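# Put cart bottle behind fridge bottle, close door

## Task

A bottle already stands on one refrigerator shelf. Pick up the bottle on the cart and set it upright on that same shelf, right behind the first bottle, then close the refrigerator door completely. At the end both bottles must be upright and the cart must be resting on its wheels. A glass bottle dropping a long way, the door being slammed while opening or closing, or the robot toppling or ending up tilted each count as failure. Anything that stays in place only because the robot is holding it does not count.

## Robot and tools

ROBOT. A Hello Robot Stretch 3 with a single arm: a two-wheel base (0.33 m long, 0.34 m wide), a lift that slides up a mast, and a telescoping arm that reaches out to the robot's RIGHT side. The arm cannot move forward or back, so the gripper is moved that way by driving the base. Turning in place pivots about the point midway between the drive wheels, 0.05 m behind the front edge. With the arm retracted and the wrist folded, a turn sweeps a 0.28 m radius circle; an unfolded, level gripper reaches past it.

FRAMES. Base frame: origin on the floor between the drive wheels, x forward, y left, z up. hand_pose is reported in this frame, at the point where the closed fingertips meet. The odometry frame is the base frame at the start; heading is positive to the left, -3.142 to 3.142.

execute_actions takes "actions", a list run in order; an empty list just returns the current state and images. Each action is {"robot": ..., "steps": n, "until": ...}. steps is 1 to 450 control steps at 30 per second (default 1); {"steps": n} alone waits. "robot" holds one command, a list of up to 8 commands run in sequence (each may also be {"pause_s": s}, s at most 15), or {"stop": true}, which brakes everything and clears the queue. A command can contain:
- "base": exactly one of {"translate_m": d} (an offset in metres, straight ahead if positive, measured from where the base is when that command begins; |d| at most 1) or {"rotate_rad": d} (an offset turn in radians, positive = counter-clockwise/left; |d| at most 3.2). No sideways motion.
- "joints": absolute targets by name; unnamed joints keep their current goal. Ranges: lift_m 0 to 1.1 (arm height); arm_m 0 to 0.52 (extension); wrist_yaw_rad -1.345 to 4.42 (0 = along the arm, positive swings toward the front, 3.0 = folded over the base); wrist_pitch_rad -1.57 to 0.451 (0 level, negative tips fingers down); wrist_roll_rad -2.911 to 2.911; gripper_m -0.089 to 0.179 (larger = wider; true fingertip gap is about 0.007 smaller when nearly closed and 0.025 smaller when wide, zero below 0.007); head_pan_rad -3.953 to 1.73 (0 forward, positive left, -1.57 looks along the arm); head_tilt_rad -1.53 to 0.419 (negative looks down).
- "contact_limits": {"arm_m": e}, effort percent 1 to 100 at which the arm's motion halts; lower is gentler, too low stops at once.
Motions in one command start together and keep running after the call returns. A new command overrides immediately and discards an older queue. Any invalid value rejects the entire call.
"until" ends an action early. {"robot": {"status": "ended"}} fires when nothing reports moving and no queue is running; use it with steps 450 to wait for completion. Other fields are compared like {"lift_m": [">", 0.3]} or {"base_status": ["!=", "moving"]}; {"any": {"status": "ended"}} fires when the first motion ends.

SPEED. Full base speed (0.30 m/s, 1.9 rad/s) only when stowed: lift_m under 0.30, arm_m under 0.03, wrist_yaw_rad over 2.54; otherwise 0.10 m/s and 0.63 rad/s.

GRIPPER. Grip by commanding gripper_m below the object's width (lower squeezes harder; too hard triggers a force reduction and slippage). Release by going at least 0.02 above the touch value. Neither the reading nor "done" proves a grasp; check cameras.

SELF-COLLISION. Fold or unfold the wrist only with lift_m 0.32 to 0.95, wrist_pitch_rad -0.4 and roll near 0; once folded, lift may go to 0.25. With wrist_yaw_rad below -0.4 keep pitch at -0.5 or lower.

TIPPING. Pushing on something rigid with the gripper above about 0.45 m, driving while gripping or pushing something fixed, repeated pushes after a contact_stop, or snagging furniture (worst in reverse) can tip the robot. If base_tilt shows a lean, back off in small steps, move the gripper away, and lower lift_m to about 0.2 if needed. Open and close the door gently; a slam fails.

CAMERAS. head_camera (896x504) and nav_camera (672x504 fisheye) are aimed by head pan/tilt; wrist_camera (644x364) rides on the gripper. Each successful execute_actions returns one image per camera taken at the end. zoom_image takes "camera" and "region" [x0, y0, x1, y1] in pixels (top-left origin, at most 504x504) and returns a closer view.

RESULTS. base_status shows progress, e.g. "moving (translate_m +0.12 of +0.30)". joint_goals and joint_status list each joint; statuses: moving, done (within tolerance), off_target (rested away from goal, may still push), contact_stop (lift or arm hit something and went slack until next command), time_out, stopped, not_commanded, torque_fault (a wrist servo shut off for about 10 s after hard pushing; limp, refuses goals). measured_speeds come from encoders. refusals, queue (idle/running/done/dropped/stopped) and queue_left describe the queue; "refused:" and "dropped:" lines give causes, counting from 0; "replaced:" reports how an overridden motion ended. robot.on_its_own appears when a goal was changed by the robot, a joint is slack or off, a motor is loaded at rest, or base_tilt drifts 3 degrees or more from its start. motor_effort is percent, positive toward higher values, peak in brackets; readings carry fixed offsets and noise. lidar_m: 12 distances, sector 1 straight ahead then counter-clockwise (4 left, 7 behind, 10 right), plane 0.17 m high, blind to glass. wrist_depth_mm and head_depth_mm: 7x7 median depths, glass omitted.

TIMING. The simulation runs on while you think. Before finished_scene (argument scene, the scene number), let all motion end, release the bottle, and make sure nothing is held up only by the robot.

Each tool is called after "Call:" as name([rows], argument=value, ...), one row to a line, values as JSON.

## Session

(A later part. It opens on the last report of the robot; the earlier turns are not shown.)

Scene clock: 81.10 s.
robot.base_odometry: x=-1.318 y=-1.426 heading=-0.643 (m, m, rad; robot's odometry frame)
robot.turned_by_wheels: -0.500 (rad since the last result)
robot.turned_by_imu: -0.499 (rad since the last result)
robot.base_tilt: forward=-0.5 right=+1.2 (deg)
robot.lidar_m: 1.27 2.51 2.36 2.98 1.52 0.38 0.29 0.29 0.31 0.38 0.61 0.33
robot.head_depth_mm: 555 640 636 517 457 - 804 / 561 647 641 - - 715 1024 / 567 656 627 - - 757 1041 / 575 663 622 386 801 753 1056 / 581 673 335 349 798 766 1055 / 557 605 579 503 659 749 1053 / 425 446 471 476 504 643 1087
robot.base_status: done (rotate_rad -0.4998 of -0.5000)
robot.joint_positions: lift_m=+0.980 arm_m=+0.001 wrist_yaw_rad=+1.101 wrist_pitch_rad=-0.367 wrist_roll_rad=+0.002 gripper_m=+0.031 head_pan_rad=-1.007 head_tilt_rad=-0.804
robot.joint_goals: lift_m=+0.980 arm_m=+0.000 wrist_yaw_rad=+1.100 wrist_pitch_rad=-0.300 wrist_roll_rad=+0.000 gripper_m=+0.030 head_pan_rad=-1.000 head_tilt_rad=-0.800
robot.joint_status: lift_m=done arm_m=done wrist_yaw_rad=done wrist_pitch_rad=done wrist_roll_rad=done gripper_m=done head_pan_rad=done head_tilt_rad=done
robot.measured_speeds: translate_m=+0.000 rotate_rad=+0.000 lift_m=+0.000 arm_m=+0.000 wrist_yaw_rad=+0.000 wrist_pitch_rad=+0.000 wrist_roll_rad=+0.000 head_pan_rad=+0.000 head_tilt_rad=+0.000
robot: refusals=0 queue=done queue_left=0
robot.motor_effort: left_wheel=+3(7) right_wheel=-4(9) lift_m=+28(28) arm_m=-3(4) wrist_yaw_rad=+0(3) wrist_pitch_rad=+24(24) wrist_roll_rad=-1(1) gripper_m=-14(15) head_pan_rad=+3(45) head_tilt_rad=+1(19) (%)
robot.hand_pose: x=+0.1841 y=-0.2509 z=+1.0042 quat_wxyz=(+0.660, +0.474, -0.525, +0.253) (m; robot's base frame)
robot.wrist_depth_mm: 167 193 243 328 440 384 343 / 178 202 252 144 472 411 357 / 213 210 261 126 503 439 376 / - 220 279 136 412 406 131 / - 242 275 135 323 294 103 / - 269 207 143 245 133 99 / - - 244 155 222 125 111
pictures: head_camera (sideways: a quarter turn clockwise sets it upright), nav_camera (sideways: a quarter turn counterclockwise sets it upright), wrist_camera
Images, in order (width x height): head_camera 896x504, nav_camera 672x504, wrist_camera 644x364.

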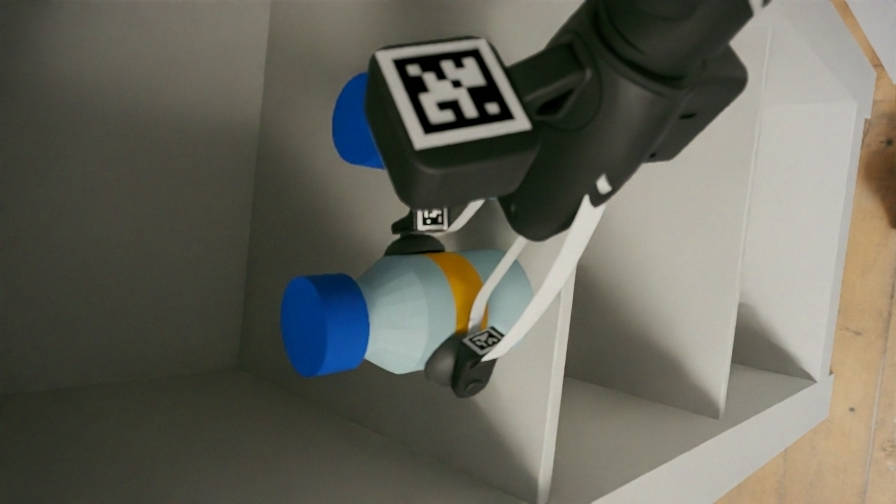

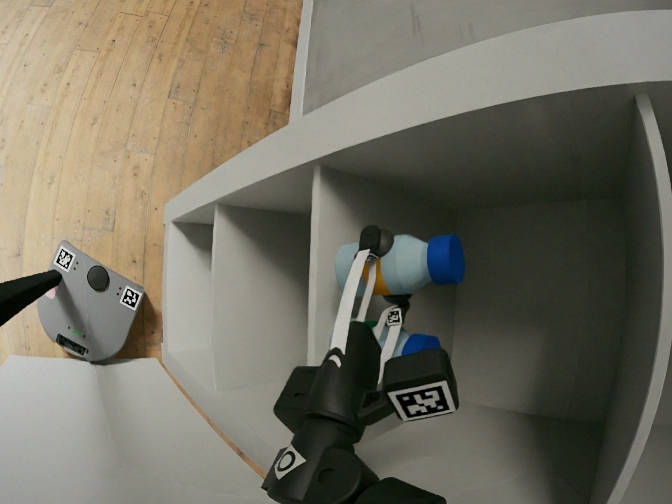

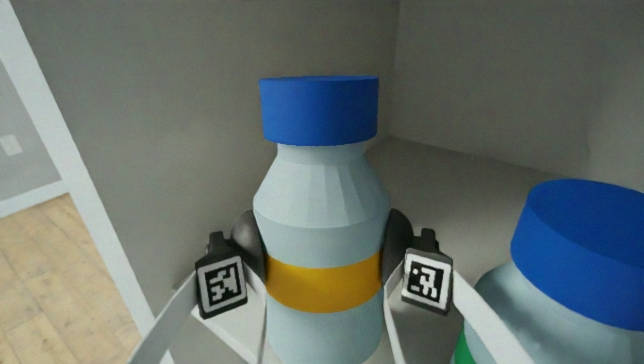

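Call:
execute_actions([
  {"robot":[{"base":{"rotate_rad":0.5},"joints":{"wrist_yaw_rad":0.5,"head_pan_rad":-1.75}},{"base":{"translate_m":0.11},"joints":{"wrist_yaw_rad":0.0}},{"joints":{"arm_m":0.1}}],"steps":450,"until":{"robot":{"status":"ended"}}},
])

Scene clock: 88.10 s.
robot.base_odometry: x=-1.209 y=-1.441 heading=-0.143 (m, m, rad; robot's odometry frame)
robot.turned_by_wheels: +0.500 (rad since the last result)
robot.turned_by_imu: +0.503 (rad since the last result)
robot.base_tilt: forward=-0.4 right=+1.3 (deg)
robot.lidar_m: 2.40 2.26 2.99 1.43 0.53 0.40 0.40 0.42 0.54 0.30 0.28 1.25
robot.head_depth_mm: 607 - - 478 811 790 979 / 593 - - 464 824 789 1083 / 583 - - 486 821 785 1068 / 576 - - 483 801 770 1057 / 578 625 - 480 798 765 1051 / 572 643 594 503 509 655 1048 / 482 451 423 399 419 548 1098
robot.base_status: done (translate_m +0.1100 of +0.1100)
robot.joint_positions: lift_m=+0.980 arm_m=+0.100 wrist_yaw_rad=+0.001 wrist_pitch_rad=-0.366 wrist_roll_rad=+0.001 gripper_m=+0.031 head_pan_rad=-1.743 head_tilt_rad=-0.804
robot.joint_goals: lift_m=+0.980 arm_m=+0.100 wrist_yaw_rad=+0.000 wrist_pitch_rad=-0.300 wrist_roll_rad=+0.000 gripper_m=+0.030 head_pan_rad=-1.750 head_tilt_rad=-0.800
robot.joint_status: lift_m=done arm_m=done wrist_yaw_rad=done wrist_pitch_rad=done wrist_roll_rad=done gripper_m=done head_pan_rad=done head_tilt_rad=done
robot.measured_speeds: translate_m=+0.000 rotate_rad=+0.000 lift_m=+0.000 arm_m=+0.000 wrist_yaw_rad=+0.000 wrist_pitch_rad=+0.000 wrist_roll_rad=+0.000 head_pan_rad=+0.000 head_tilt_rad=+0.000
robot: refusals=0 queue=done queue_left=0
robot.motor_effort: left_wheel=-4(7) right_wheel=+5(12) lift_m=+28(28) arm_m=+5(4) wrist_yaw_rad=+0(7) wrist_pitch_rad=+24(23) wrist_roll_rad=-1(1) gripper_m=-14(15) head_pan_rad=-4(40) head_tilt_rad=+1(1) (%)
robot.hand_pose: x=-0.0214 y=-0.4753 z=+1.0044 quat_wxyz=(+0.695, +0.129, -0.695, -0.129) (m; robot's base frame)
robot.wrist_depth_mm: 110 146 267 310 307 303 301 / 110 146 270 144 329 327 322 / 109 146 241 126 361 355 354 / 109 146 239 136 383 384 378 / 110 145 207 134 324 317 319 / 110 145 181 143 247 263 262 / 110 137 217 156 224 223 221
pictures: head_camera (sideways: a quarter turn clockwise sets it upright), nav_camera (sideways: a quarter turn counterclockwise sets it upright), wrist_camera
Images, in order (width x height): head_camera 896x504, nav_camera 672x504, wrist_camera 644x364.

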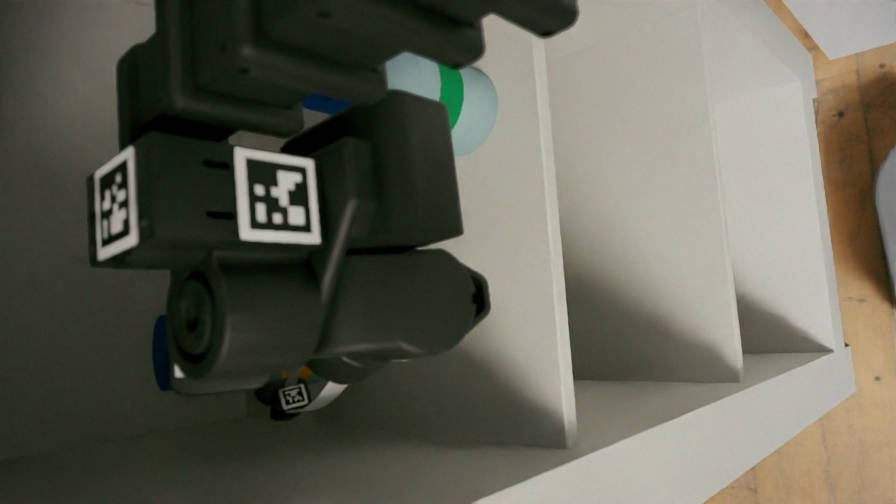

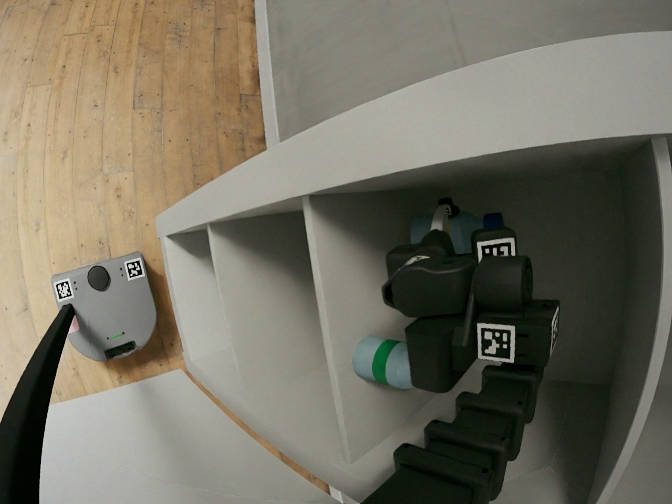

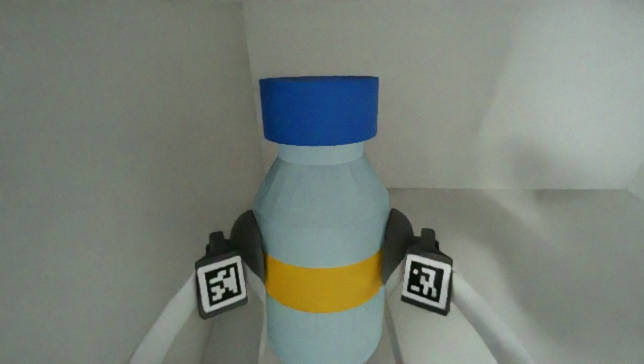

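Call:
execute_actions([
  {"robot":[{"joints":{"lift_m":0.94}}],"steps":450,"until":{"robot":{"status":"ended"}}},
])

Scene clock: 89.93 s.
robot.base_odometry: x=-1.209 y=-1.441 heading=-0.143 (m, m, rad; robot's odometry frame)
robot.turned_by_wheels: +0.000 (rad since the last result)
robot.turned_by_imu: +0.000 (rad since the last result)
robot.base_tilt: forward=-0.5 right=+1.2 (deg)
robot.lidar_m: 2.40 2.26 2.98 1.43 0.53 0.41 0.40 0.42 0.53 0.30 0.28 1.25
robot.head_depth_mm: 607 690 - - - 794 987 / 601 682 - - 826 791 1080 / 592 670 - - 820 787 1061 / 585 662 - - 800 769 1060 / 577 641 - - 803 764 1050 / 571 644 603 503 509 654 1051 / 481 451 424 399 419 549 1098
robot.base_status: done (translate_m +0.1100 of +0.1100)
robot.joint_positions: lift_m=+0.940 arm_m=+0.100 wrist_yaw_rad=+0.001 wrist_pitch_rad=-0.349 wrist_roll_rad=+0.001 gripper_m=+0.031 head_pan_rad=-1.743 head_tilt_rad=-0.804
robot.joint_goals: lift_m=+0.940 arm_m=+0.100 wrist_yaw_rad=+0.000 wrist_pitch_rad=-0.300 wrist_roll_rad=+0.000 gripper_m=+0.030 head_pan_rad=-1.750 head_tilt_rad=-0.800
robot.joint_status: lift_m=done arm_m=done wrist_yaw_rad=done wrist_pitch_rad=done wrist_roll_rad=done gripper_m=done head_pan_rad=done head_tilt_rad=done
robot.measured_speeds: translate_m=+0.000 rotate_rad=+0.000 lift_m=+0.000 arm_m=+0.000 wrist_yaw_rad=+0.000 wrist_pitch_rad=+0.000 wrist_roll_rad=+0.000 head_pan_rad=+0.000 head_tilt_rad=+0.000
robot: refusals=0 queue=done queue_left=0
robot.motor_effort: left_wheel=-4(4) right_wheel=+5(5) lift_m=+24(28) arm_m=+4(4) wrist_yaw_rad=-1(1) wrist_pitch_rad=+17(23) wrist_roll_rad=-1(1) gripper_m=-14(14) head_pan_rad=-3(4) head_tilt_rad=+1(2) (%)
robot.hand_pose: x=-0.0214 y=-0.4772 z=+0.9684 quat_wxyz=(+0.696, +0.123, -0.696, -0.123) (m; robot's base frame)
robot.wrist_depth_mm: 110 145 270 309 307 302 299 / 110 145 241 135 333 329 320 / 109 145 239 125 356 357 354 / 109 145 241 135 350 345 340 / 109 145 196 133 269 269 265 / 110 146 180 143 184 220 220 / 110 137 187 156 184 186 184
pictures: head_camera (sideways: a quarter turn clockwise sets it upright), nav_camera (sideways: a quarter turn counterclockwise sets it upright), wrist_camera
Images, in order (width x height): head_camera 896x504, nav_camera 672x504, wrist_camera 644x364.

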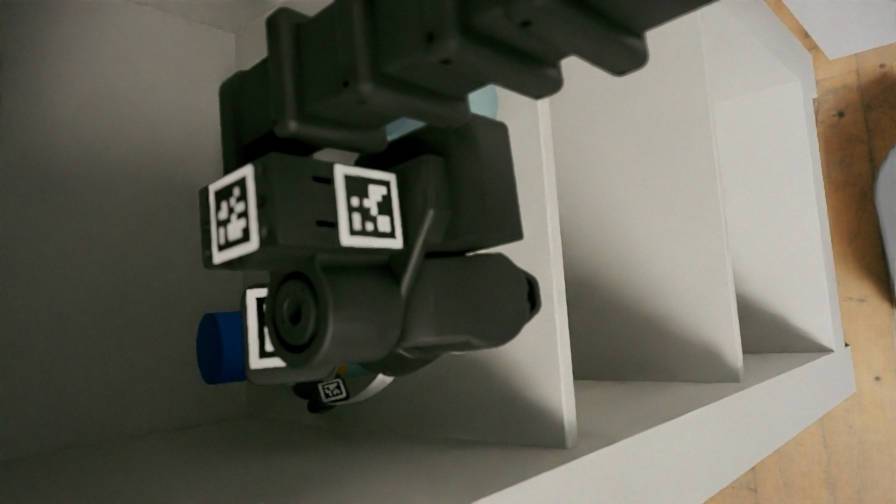

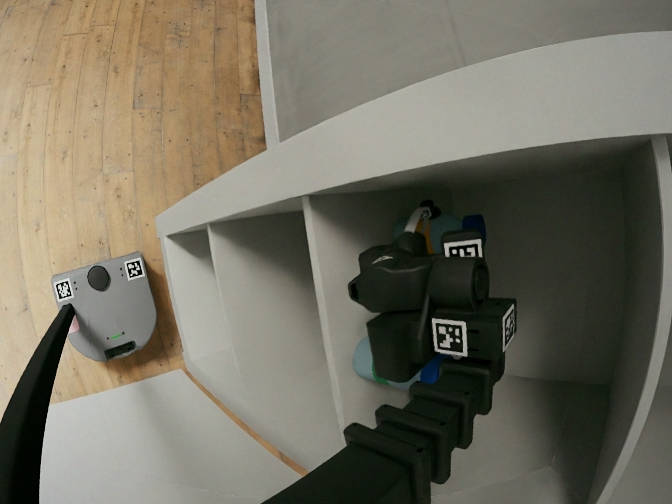

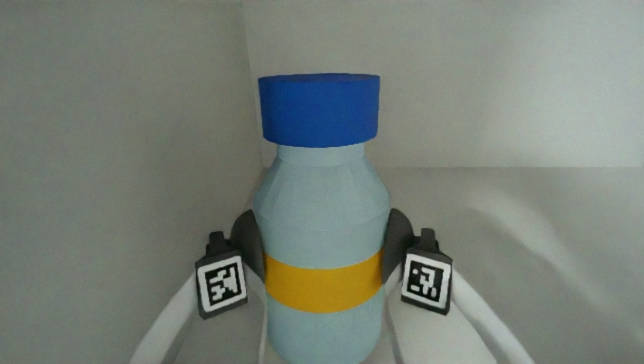

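Call:
execute_actions([
  {"robot":[{"joints":{"lift_m":0.932}},{"joints":{"gripper_m":0.115}},{"joints":{"arm_m":0.0}},{"joints":{"lift_m":1.08}},{"base":{"translate_m":-0.11},"joints":{"wrist_yaw_rad":-0.25,"gripper_m":0.15,"head_pan_rad":-0.6}}],"steps":450,"until":{"robot":{"status":"ended"}}},
])

Scene clock: 98.90 s.
robot.base_odometry: x=-1.318 y=-1.426 heading=-0.143 (m, m, rad; robot's odometry frame)
robot.turned_by_wheels: +0.000 (rad since the last result)
robot.turned_by_imu: +0.001 (rad since the last result)
robot.base_tilt: forward=-0.5 right=+1.3 (deg)
robot.lidar_m: 2.51 2.35 2.98 1.41 0.38 0.29 0.29 0.30 0.37 0.64 0.32 1.23
robot.head_depth_mm: - 289 328 439 457 750 670 / 978 320 357 413 544 733 977 / 1129 1267 1443 1566 587 763 1032 / 1308 1497 1754 1725 1460 1263 1110 / 1563 1841 2025 1703 1447 1252 1112 / 1950 2358 2091 1704 1447 1254 1108 / 2187 2442 2075 1696 1437 1239 1101
robot.base_status: done (translate_m -0.1100 of -0.1100)
robot.joint_positions: lift_m=+1.080 arm_m=+0.002 wrist_yaw_rad=-0.248 wrist_pitch_rad=-0.322 wrist_roll_rad=+0.001 gripper_m=+0.150 head_pan_rad=-0.607 head_tilt_rad=-0.804
robot.joint_goals: lift_m=+1.080 arm_m=+0.000 wrist_yaw_rad=-0.250 wrist_pitch_rad=-0.300 wrist_roll_rad=+0.000 gripper_m=+0.150 head_pan_rad=-0.600 head_tilt_rad=-0.800
robot.joint_status: lift_m=done arm_m=done wrist_yaw_rad=done wrist_pitch_rad=done wrist_roll_rad=done gripper_m=done head_pan_rad=done head_tilt_rad=done
robot.measured_speeds: translate_m=+0.000 rotate_rad=+0.000 lift_m=+0.000 arm_m=+0.000 wrist_yaw_rad=+0.000 wrist_pitch_rad=+0.000 wrist_roll_rad=+0.000 head_pan_rad=+0.000 head_tilt_rad=+0.000
robot: refusals=0 queue=done queue_left=0
robot.motor_effort: left_wheel=-3(8) right_wheel=+5(7) lift_m=+27(25) arm_m=-4(7) wrist_yaw_rad=-1(3) wrist_pitch_rad=+8(18) wrist_roll_rad=+0(1) gripper_m=+0(83) head_pan_rad=+3(44) head_tilt_rad=+1(1) (%)
robot.hand_pose: x=-0.0794 y=-0.3747 z=+1.1146 quat_wxyz=(+0.678, +0.026, -0.707, -0.199) (m; robot's base frame)
robot.wrist_depth_mm: 345 360 378 406 405 266 196 / 357 382 407 427 433 270 201 / 366 410 426 470 448 277 204 / 354 442 479 503 466 287 209 / 335 463 496 516 473 276 210 / 256 - 420 417 414 - 215 / 298 274 354 351 345 308 210
pictures: head_camera (sideways: a quarter turn clockwise sets it upright), nav_camera (sideways: a quarter turn counterclockwise sets it upright), wrist_camera
Images, in order (width x height): head_camera 896x504, nav_camera 672x504, wrist_camera 644x364.

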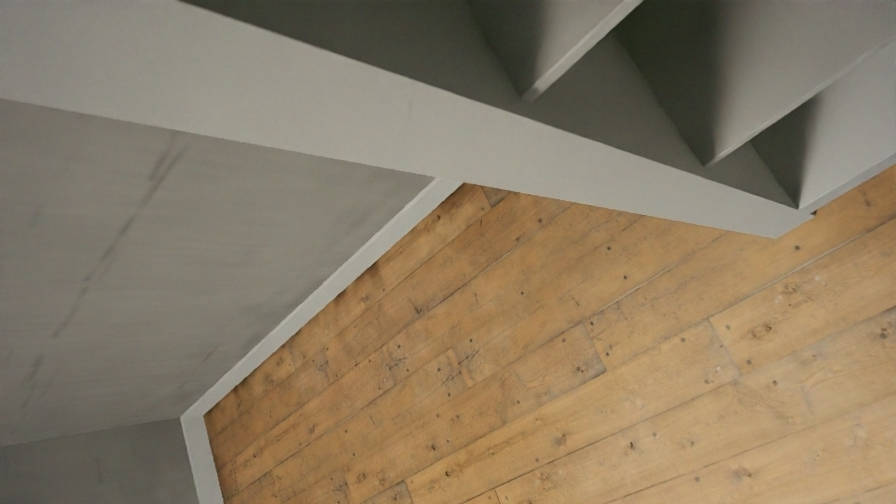

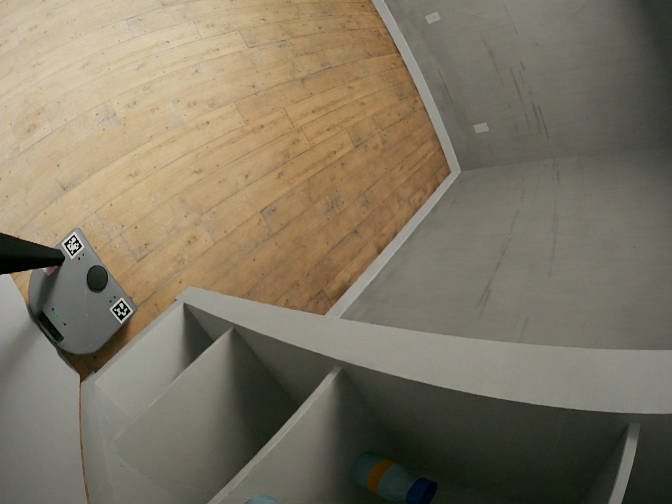

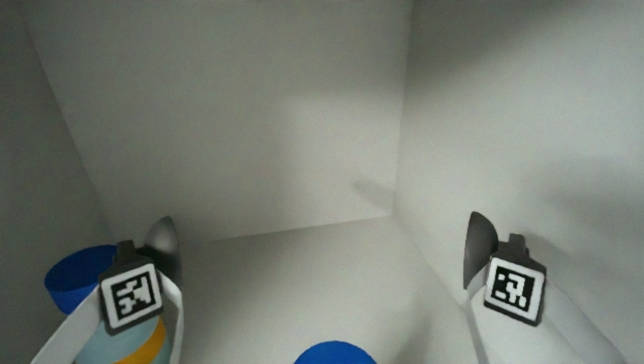

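Centered over the green bottle; lowering.

Call:
execute_actions([
  {"robot":[{"joints":{"lift_m":0.96}}],"steps":450,"until":{"robot":{"status":"ended"}}},
])

Scene clock: 101.03 s.
robot.base_odometry: x=-1.318 y=-1.426 heading=-0.143 (m, m, rad; robot's odometry frame)
robot.turned_by_wheels: +0.000 (rad since the last result)
robot.turned_by_imu: +0.000 (rad since the last result)
robot.base_tilt: forward=-0.4 right=+1.3 (deg)
robot.lidar_m: 2.51 2.36 2.97 1.42 0.38 0.29 0.29 0.30 0.37 0.64 0.32 1.23
robot.head_depth_mm: - 289 328 438 456 747 669 / 976 319 357 413 542 733 979 / 1126 1271 1442 1567 586 763 1033 / 1309 1504 1750 1733 1455 1264 1112 / 1564 1851 2031 1712 1450 1262 1108 / 1946 2375 2088 1703 1447 1251 1106 / 2185 2436 2057 1689 1435 1250 1097
robot.base_status: done (translate_m -0.1100 of -0.1100)
robot.joint_positions: lift_m=+0.960 arm_m=+0.002 wrist_yaw_rad=-0.248 wrist_pitch_rad=-0.322 wrist_roll_rad=+0.001 gripper_m=+0.150 head_pan_rad=-0.607 head_tilt_rad=-0.804
robot.joint_goals: lift_m=+0.960 arm_m=+0.000 wrist_yaw_rad=-0.250 wrist_pitch_rad=-0.300 wrist_roll_rad=+0.000 gripper_m=+0.150 head_pan_rad=-0.600 head_tilt_rad=-0.800
robot.joint_status: lift_m=done arm_m=done wrist_yaw_rad=done wrist_pitch_rad=done wrist_roll_rad=done gripper_m=done head_pan_rad=done head_tilt_rad=done
robot.measured_speeds: translate_m=+0.000 rotate_rad=+0.000 lift_m=+0.000 arm_m=+0.000 wrist_yaw_rad=+0.000 wrist_pitch_rad=+0.000 wrist_roll_rad=+0.000 head_pan_rad=+0.000 head_tilt_rad=+0.000
robot: refusals=0 queue=done queue_left=0
robot.motor_effort: left_wheel=-3(3) right_wheel=+5(5) lift_m=+22(26) arm_m=-5(5) wrist_yaw_rad=-1(1) wrist_pitch_rad=+8(8) wrist_roll_rad=-1(1) gripper_m=-1(0) head_pan_rad=+4(5) head_tilt_rad=+1(1) (%)
robot.hand_pose: x=-0.0794 y=-0.3747 z=+0.9949 quat_wxyz=(+0.678, +0.026, -0.707, -0.199) (m; robot's base frame)
robot.wrist_depth_mm: 345 360 379 402 407 267 198 / 356 382 404 426 425 274 201 / 211 412 436 460 450 277 203 / 206 430 436 117 369 289 207 / 207 260 325 93 293 275 211 / 222 - 260 99 241 - 215 / 228 218 215 110 129 215 203
pictures: head_camera (sideways: a quarter turn clockwise sets it upright), nav_camera (sideways: a quarter turn counterclockwise sets it upright), wrist_camera
Images, in order (width x height): head_camera 896x504, nav_camera 672x504, wrist_camera 644x364.

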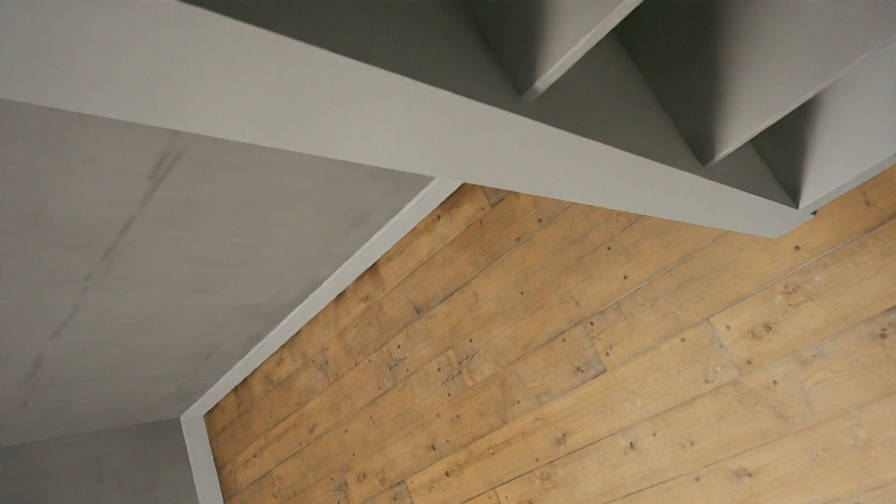

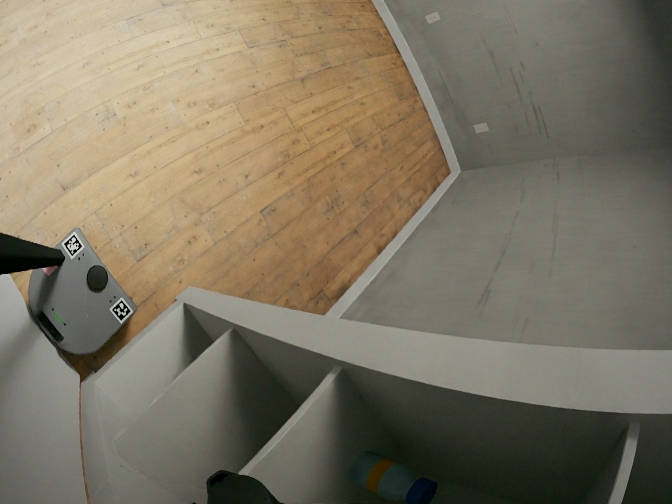

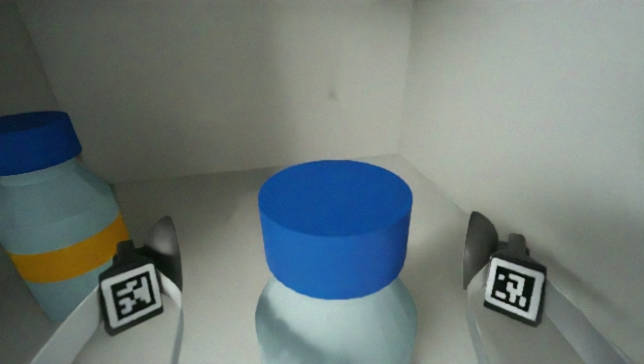

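Call:
execute_actions([
  {"robot":[{"joints":{"lift_m":1.0,"wrist_pitch_rad":-0.6,"wrist_yaw_rad":-0.3}}],"steps":450,"until":{"robot":{"status":"ended"}}},
])

Scene clock: 102.57 s.
robot.base_odometry: x=-1.318 y=-1.426 heading=-0.143 (m, m, rad; robot's odometry frame)
robot.turned_by_wheels: +0.000 (rad since the last result)
robot.turned_by_imu: +0.000 (rad since the last result)
robot.base_tilt: forward=-0.5 right=+1.2 (deg)
robot.lidar_m: 2.51 2.36 2.98 1.42 0.38 0.29 0.29 0.30 0.37 0.65 0.32 1.23
robot.head_depth_mm: - 289 328 439 457 748 669 / 979 319 357 413 543 731 978 / 1130 1266 1437 1570 586 764 1034 / 1309 1496 1758 1716 1453 1260 1113 / 1560 1852 2024 1714 1448 1257 1109 / 1936 2362 2081 1706 1449 1255 1106 / 2183 2457 2066 1694 1435 1248 1100
robot.base_status: done (translate_m -0.1100 of -0.1100)
robot.joint_positions: lift_m=+1.000 arm_m=+0.002 wrist_yaw_rad=-0.298 wrist_pitch_rad=-0.610 wrist_roll_rad=+0.001 gripper_m=+0.150 head_pan_rad=-0.607 head_tilt_rad=-0.804
robot.joint_goals: lift_m=+1.000 arm_m=+0.000 wrist_yaw_rad=-0.300 wrist_pitch_rad=-0.600 wrist_roll_rad=+0.000 gripper_m=+0.150 head_pan_rad=-0.600 head_tilt_rad=-0.800
robot.joint_status: lift_m=done arm_m=done wrist_yaw_rad=done wrist_pitch_rad=done wrist_roll_rad=done gripper_m=done head_pan_rad=done head_tilt_rad=done
robot.measured_speeds: translate_m=+0.000 rotate_rad=+0.000 lift_m=+0.000 arm_m=+0.000 wrist_yaw_rad=+0.000 wrist_pitch_rad=+0.000 wrist_roll_rad=+0.000 head_pan_rad=+0.000 head_tilt_rad=+0.000
robot: refusals=0 queue=done queue_left=0
robot.motor_effort: left_wheel=-3(3) right_wheel=+5(5) lift_m=+26(27) arm_m=-5(5) wrist_yaw_rad=-2(3) wrist_pitch_rad=+3(7) wrist_roll_rad=-1(1) gripper_m=+0(1) head_pan_rad=+3(4) head_tilt_rad=+1(1) (%)
robot.hand_pose: x=-0.0793 y=-0.3340 z=+0.9721 quat_wxyz=(+0.635, +0.110, -0.699, -0.311) (m; robot's base frame)
robot.wrist_depth_mm: 352 373 405 425 377 251 187 / 383 412 434 447 402 259 193 / 213 366 335 111 343 272 199 / 224 292 287 105 298 276 206 / 247 257 242 128 251 255 210 / 226 - 216 139 220 - 211 / 202 196 198 187 197 194 201
pictures: head_camera (sideways: a quarter turn clockwise sets it upright), nav_camera (sideways: a quarter turn counterclockwise sets it upright), wrist_camera
Images, in order (width x height): head_camera 896x504, nav_camera 672x504, wrist_camera 644x364.

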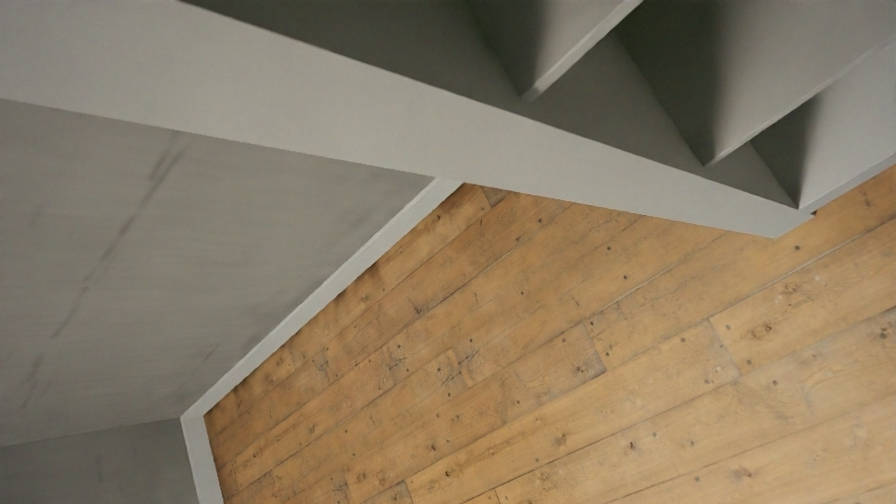

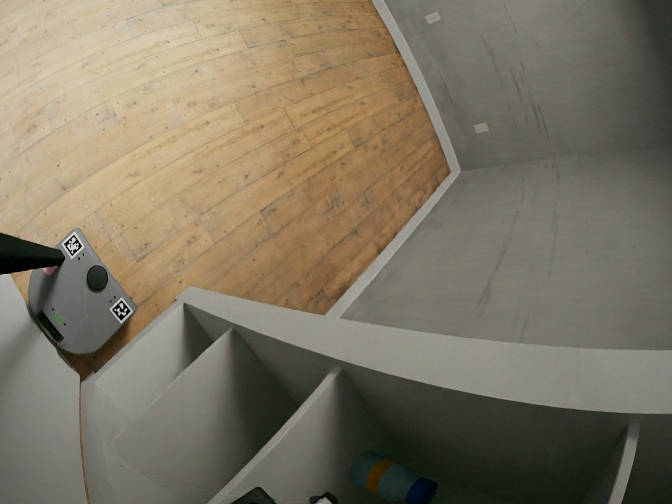

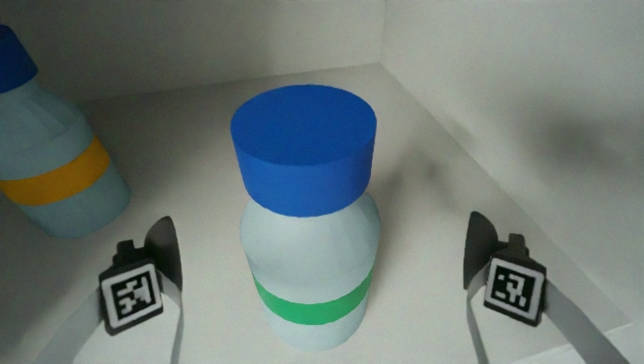

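Call:
execute_actions([
  {"robot":[{"joints":{"lift_m":0.99,"wrist_yaw_rad":-0.27}},{"joints":{"gripper_m":0.03}},{"joints":{"lift_m":1.02}},{"base":{"translate_m":0.11},"joints":{"wrist_yaw_rad":0.0}},{"joints":{"arm_m":0.045}},{"joints":{"lift_m":0.99}}],"steps":450,"until":{"robot":{"status":"ended"}}},
])

Scene clock: 110.93 s.
robot.base_odometry: x=-1.209 y=-1.441 heading=-0.143 (m, m, rad; robot's odometry frame)
robot.turned_by_wheels: +0.000 (rad since the last result)
robot.turned_by_imu: +0.003 (rad since the last result)
robot.base_tilt: forward=-0.4 right=+1.3 (deg)
robot.lidar_m: 2.40 2.26 2.98 1.42 0.53 0.41 0.40 0.42 0.54 0.30 0.28 1.25
robot.head_depth_mm: 892 976 1073 1130 403 512 671 / 1002 1106 1239 1402 1447 582 965 / 1139 1280 1456 1636 1466 1266 1024 / 1325 1528 1774 1724 1455 1262 1116 / 1591 1874 2034 1709 1453 1259 1106 / 1961 2363 2078 1704 1450 1258 1101 / 2095 2343 2056 1699 1432 1245 1105
robot.base_status: done (translate_m +0.1100 of +0.1100)
robot.joint_positions: lift_m=+0.990 arm_m=+0.045 wrist_yaw_rad=-0.001 wrist_pitch_rad=-0.624 wrist_roll_rad=+0.001 gripper_m=+0.031 head_pan_rad=-0.607 head_tilt_rad=-0.803
robot.joint_goals: lift_m=+0.990 arm_m=+0.045 wrist_yaw_rad=+0.000 wrist_pitch_rad=-0.600 wrist_roll_rad=+0.000 gripper_m=+0.030 head_pan_rad=-0.600 head_tilt_rad=-0.800
robot.joint_status: lift_m=done arm_m=done wrist_yaw_rad=done wrist_pitch_rad=done wrist_roll_rad=done gripper_m=done head_pan_rad=done head_tilt_rad=done
robot.measured_speeds: translate_m=+0.000 rotate_rad=+0.000 lift_m=+0.000 arm_m=+0.000 wrist_yaw_rad=+0.000 wrist_pitch_rad=+0.000 wrist_roll_rad=+0.000 head_pan_rad=+0.000 head_tilt_rad=+0.000
robot: refusals=0 queue=done queue_left=0
robot.motor_effort: left_wheel=-3(5) right_wheel=+5(10) lift_m=+22(34) arm_m=+4(3) wrist_yaw_rad=+1(5) wrist_pitch_rad=+9(18) wrist_roll_rad=-1(1) gripper_m=-15(91) head_pan_rad=+3(4) head_tilt_rad=+1(1) (%)
robot.hand_pose: x=-0.0217 y=-0.3836 z=+0.9596 quat_wxyz=(+0.673, +0.217, -0.673, -0.218) (m; robot's base frame)
robot.wrist_depth_mm: 115 153 287 159 376 376 373 / 115 154 231 113 406 400 382 / 115 154 230 92 316 325 319 / 116 155 231 102 267 275 274 / 117 156 214 121 222 236 234 / 117 156 200 136 197 207 207 / 117 146 185 178 185 184 184
pictures: head_camera (sideways: a quarter turn clockwise sets it upright), nav_camera (sideways: a quarter turn counterclockwise sets it upright), wrist_camera
Images, in order (width x height): head_camera 896x504, nav_camera 672x504, wrist_camera 644x364.

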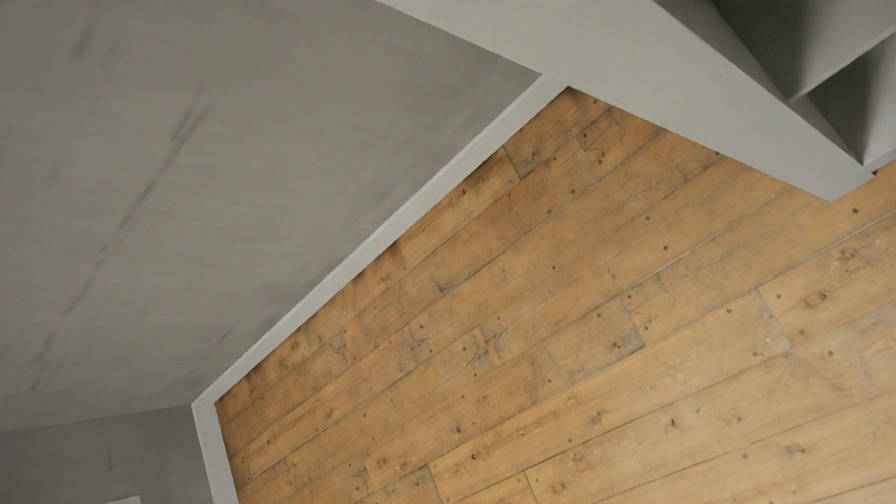

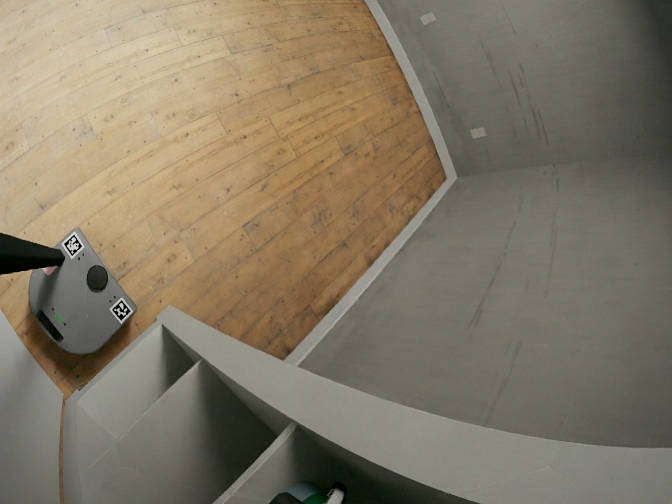

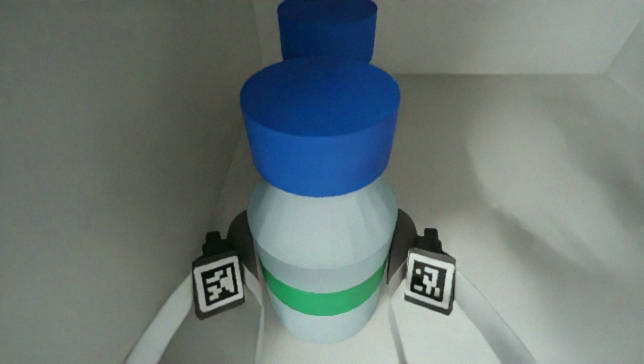

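Call:
execute_actions([
  {"robot":[{"joints":{"gripper_m":0.115}},{"joints":{"arm_m":0.0,"lift_m":1.08}},{"joints":{"wrist_pitch_rad":-1.5,"gripper_m":0.0}},{"base":{"translate_m":0.45},"joints":{"lift_m":0.6}},{"joints":{"lift_m":0.34,"wrist_pitch_rad":-0.4}},{"joints":{"wrist_yaw_rad":3.0}},{"joints":{"lift_m":0.28}},{"base":{"rotate_rad":1.57}}],"steps":450,"until":{"robot":{"status":"ended"}}},
  {"steps":450,"until":{"robot":{"status":"ended"}}},
  {"robot":[{"base":{"translate_m":0.66}},{"base":{"rotate_rad":-1.57}},{"base":{"translate_m":-1.0}},{"base":{"translate_m":-0.23}},{"joints":{"lift_m":0.33,"head_pan_rad":-1.3,"head_tilt_rad":-0.7}},{"joints":{"wrist_yaw_rad":0}},{"joints":{"wrist_pitch_rad":0,"arm_m":0.34}}],"steps":450,"until":{"robot":{"status":"ended"}}},
  {"steps":450,"until":{"robot":{"status":"ended"}}},
])

Scene clock: 152.13 s.
robot.base_odometry: x=-1.886 y=-0.677 heading=-0.143 (m, m, rad; robot's odometry frame)
robot.turned_by_wheels: +0.000 (rad since the last result)
robot.turned_by_imu: +0.006 (rad since the last result)
robot.base_tilt: forward=-0.5 right=+1.3 (deg)
robot.lidar_m: 2.81 3.10 0.96 1.02 2.03 1.56 1.52 1.61 1.45 1.25 0.49 0.43
robot.head_depth_mm: 1145 1286 1457 1695 1577 1332 1153 / 1185 1330 1525 1758 1566 1305 1165 / 1221 1381 1579 1813 1572 1298 1148 / 1046 1218 1440 1748 1556 1315 1140 / 750 827 935 1076 1279 1282 1136 / 601 658 724 808 910 1046 1113 / 508 545 592 645 710 788 956
robot.base_status: done (translate_m -0.2300 of -0.2300)
robot.joint_positions: lift_m=+0.330 arm_m=+0.340 wrist_yaw_rad=+0.000 wrist_pitch_rad=-0.024 wrist_roll_rad=+0.001 gripper_m=+0.000 head_pan_rad=-1.293 head_tilt_rad=-0.705
robot.joint_goals: lift_m=+0.330 arm_m=+0.340 wrist_yaw_rad=+0.000 wrist_pitch_rad=+0.000 wrist_roll_rad=+0.000 gripper_m=+0.000 head_pan_rad=-1.300 head_tilt_rad=-0.700
robot.joint_status: lift_m=done arm_m=done wrist_yaw_rad=done wrist_pitch_rad=done wrist_roll_rad=done gripper_m=done head_pan_rad=done head_tilt_rad=done
robot.measured_speeds: translate_m=+0.000 rotate_rad=+0.000 lift_m=+0.000 arm_m=+0.000 wrist_yaw_rad=+0.000 wrist_pitch_rad=+0.000 wrist_roll_rad=+0.000 head_pan_rad=+0.000 head_tilt_rad=+0.000
robot: refusals=0 queue=done queue_left=0
robot.motor_effort: left_wheel=+3(11) right_wheel=-3(16) lift_m=+27(31) arm_m=+3(8) wrist_yaw_rad=+0(1) wrist_pitch_rad=+9(7) wrist_roll_rad=-1(1) gripper_m=-3(81) head_pan_rad=-3(40) head_tilt_rad=+2(11) (%)
robot.hand_pose: x=-0.0214 y=-0.7403 z=+0.4383 quat_wxyz=(+0.707, +0.009, -0.707, -0.009) (m; robot's base frame)
robot.wrist_depth_mm: 427 607 809 779 777 742 760 / 426 598 817 799 813 781 759 / 415 598 846 830 812 794 804 / 410 604 849 879 850 846 821 / 413 598 911 876 887 839 855 / 417 589 894 - 870 861 848 / 416 582 757 759 722 734 710
pictures: head_camera (sideways: a quarter turn clockwise sets it upright), nav_camera (sideways: a quarter turn counterclockwise sets it upright), wrist_camera
Images, in order (width x height): head_camera 896x504, nav_camera 672x504, wrist_camera 644x364.

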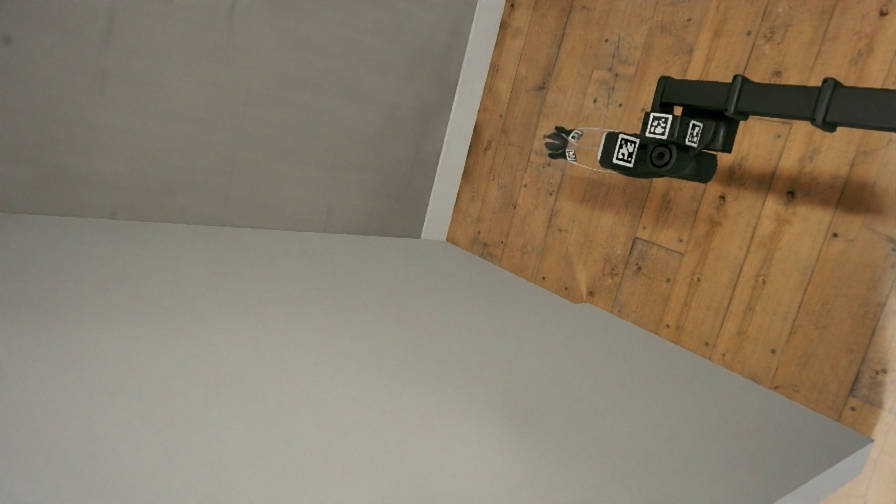

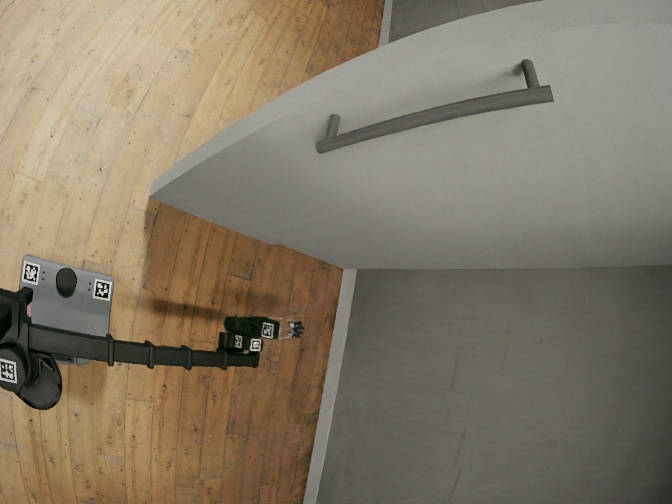

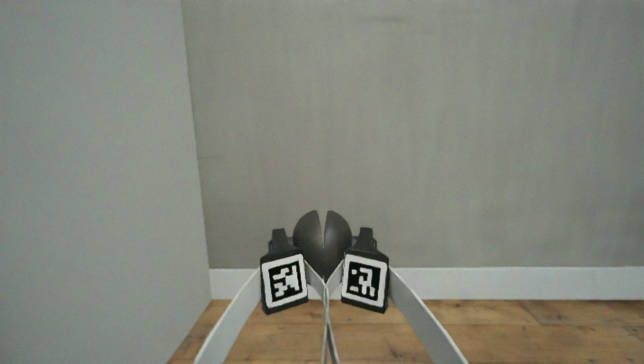

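Call:
execute_actions([
  {"robot":[{"base":{"translate_m":0.8},"joints":{"arm_m":0.24,"head_pan_rad":-1.57,"head_tilt_rad":-0.8}}],"steps":450,"until":{"robot":{"status":"ended"}}},
])

Scene clock: 161.70 s.
robot.base_odometry: x=-1.094 y=-0.791 heading=-0.144 (m, m, rad; robot's odometry frame)
robot.turned_by_wheels: +0.000 (rad since the last result)
robot.turned_by_imu: +0.008 (rad since the last result)
robot.base_tilt: forward=-0.5 right=+1.3 (deg)
robot.lidar_m: 2.02 2.58 2.31 0.78 0.79 2.36 2.32 1.96 0.86 0.85 1.57 2.26
robot.head_depth_mm: 702 808 952 1160 1486 1283 1131 / 706 815 960 1160 1417 1281 1124 / 712 821 967 1180 1409 1277 1123 / 715 828 972 1190 1439 1225 1111 / 707 831 985 1245 1431 1265 1114 / 1261 1494 1773 1725 1457 1264 1107 / 1296 1508 1779 1724 1453 1253 1106
robot.base_status: done (translate_m +0.8000 of +0.8000)
robot.joint_positions: lift_m=+0.330 arm_m=+0.240 wrist_yaw_rad=-0.001 wrist_pitch_rad=-0.024 wrist_roll_rad=+0.001 gripper_m=+0.000 head_pan_rad=-1.563 head_tilt_rad=-0.790
robot.joint_goals: lift_m=+0.330 arm_m=+0.240 wrist_yaw_rad=+0.000 wrist_pitch_rad=+0.000 wrist_roll_rad=+0.000 gripper_m=+0.000 head_pan_rad=-1.570 head_tilt_rad=-0.800
robot.joint_status: lift_m=done arm_m=done wrist_yaw_rad=done wrist_pitch_rad=done wrist_roll_rad=done gripper_m=done head_pan_rad=done head_tilt_rad=done
robot.measured_speeds: translate_m=+0.000 rotate_rad=+0.000 lift_m=+0.000 arm_m=+0.000 wrist_yaw_rad=+0.000 wrist_pitch_rad=+0.000 wrist_roll_rad=+0.000 head_pan_rad=+0.000 head_tilt_rad=+0.000
robot: refusals=0 queue=done queue_left=0
robot.motor_effort: left_wheel=+1(17) right_wheel=-1(58) lift_m=+26(27) arm_m=+1(5) wrist_yaw_rad=+1(39) wrist_pitch_rad=+9(9) wrist_roll_rad=-1(1) gripper_m=-2(6) head_pan_rad=-3(24) head_tilt_rad=-4(14) (%)
robot.hand_pose: x=-0.0218 y=-0.6405 z=+0.4383 quat_wxyz=(+0.707, +0.008, -0.707, -0.009) (m; robot's base frame)
robot.wrist_depth_mm: 976 943 350 341 338 330 329 / - 961 359 356 344 344 336 / - - 371 365 355 352 347 / - - 382 376 369 363 358 / - - 394 379 382 374 373 / - - 407 - 392 385 380 / 776 752 425 411 410 396 396
pictures: head_camera (sideways: a quarter turn clockwise sets it upright), nav_camera (sideways: a quarter turn counterclockwise sets it upright), wrist_camera
Images, in order (width x height): head_camera 896x504, nav_camera 672x504, wrist_camera 644x364.

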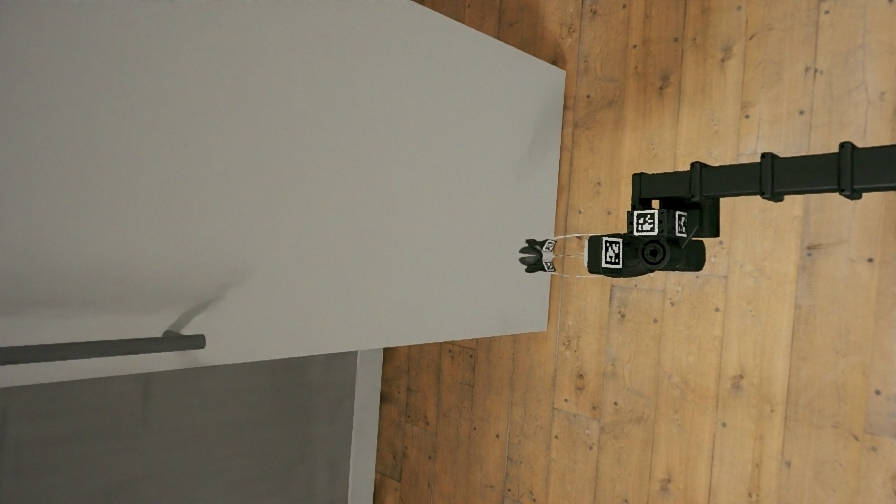

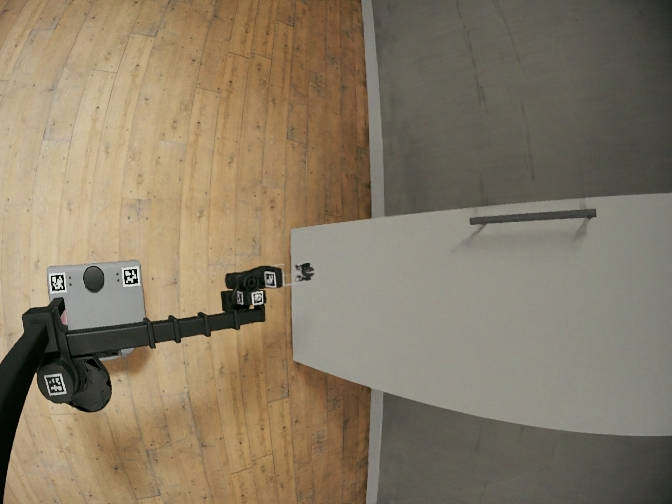

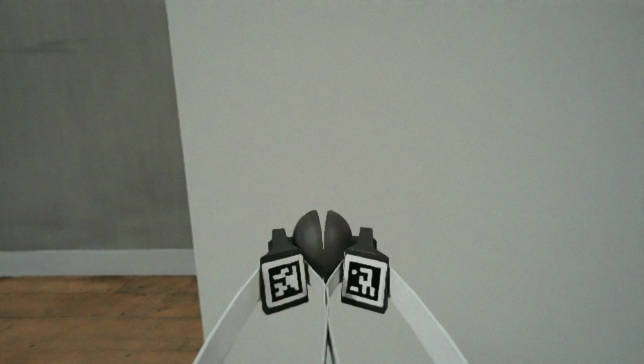

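Call:
finished_scene(scene=2)

The scene is finished: the task was done.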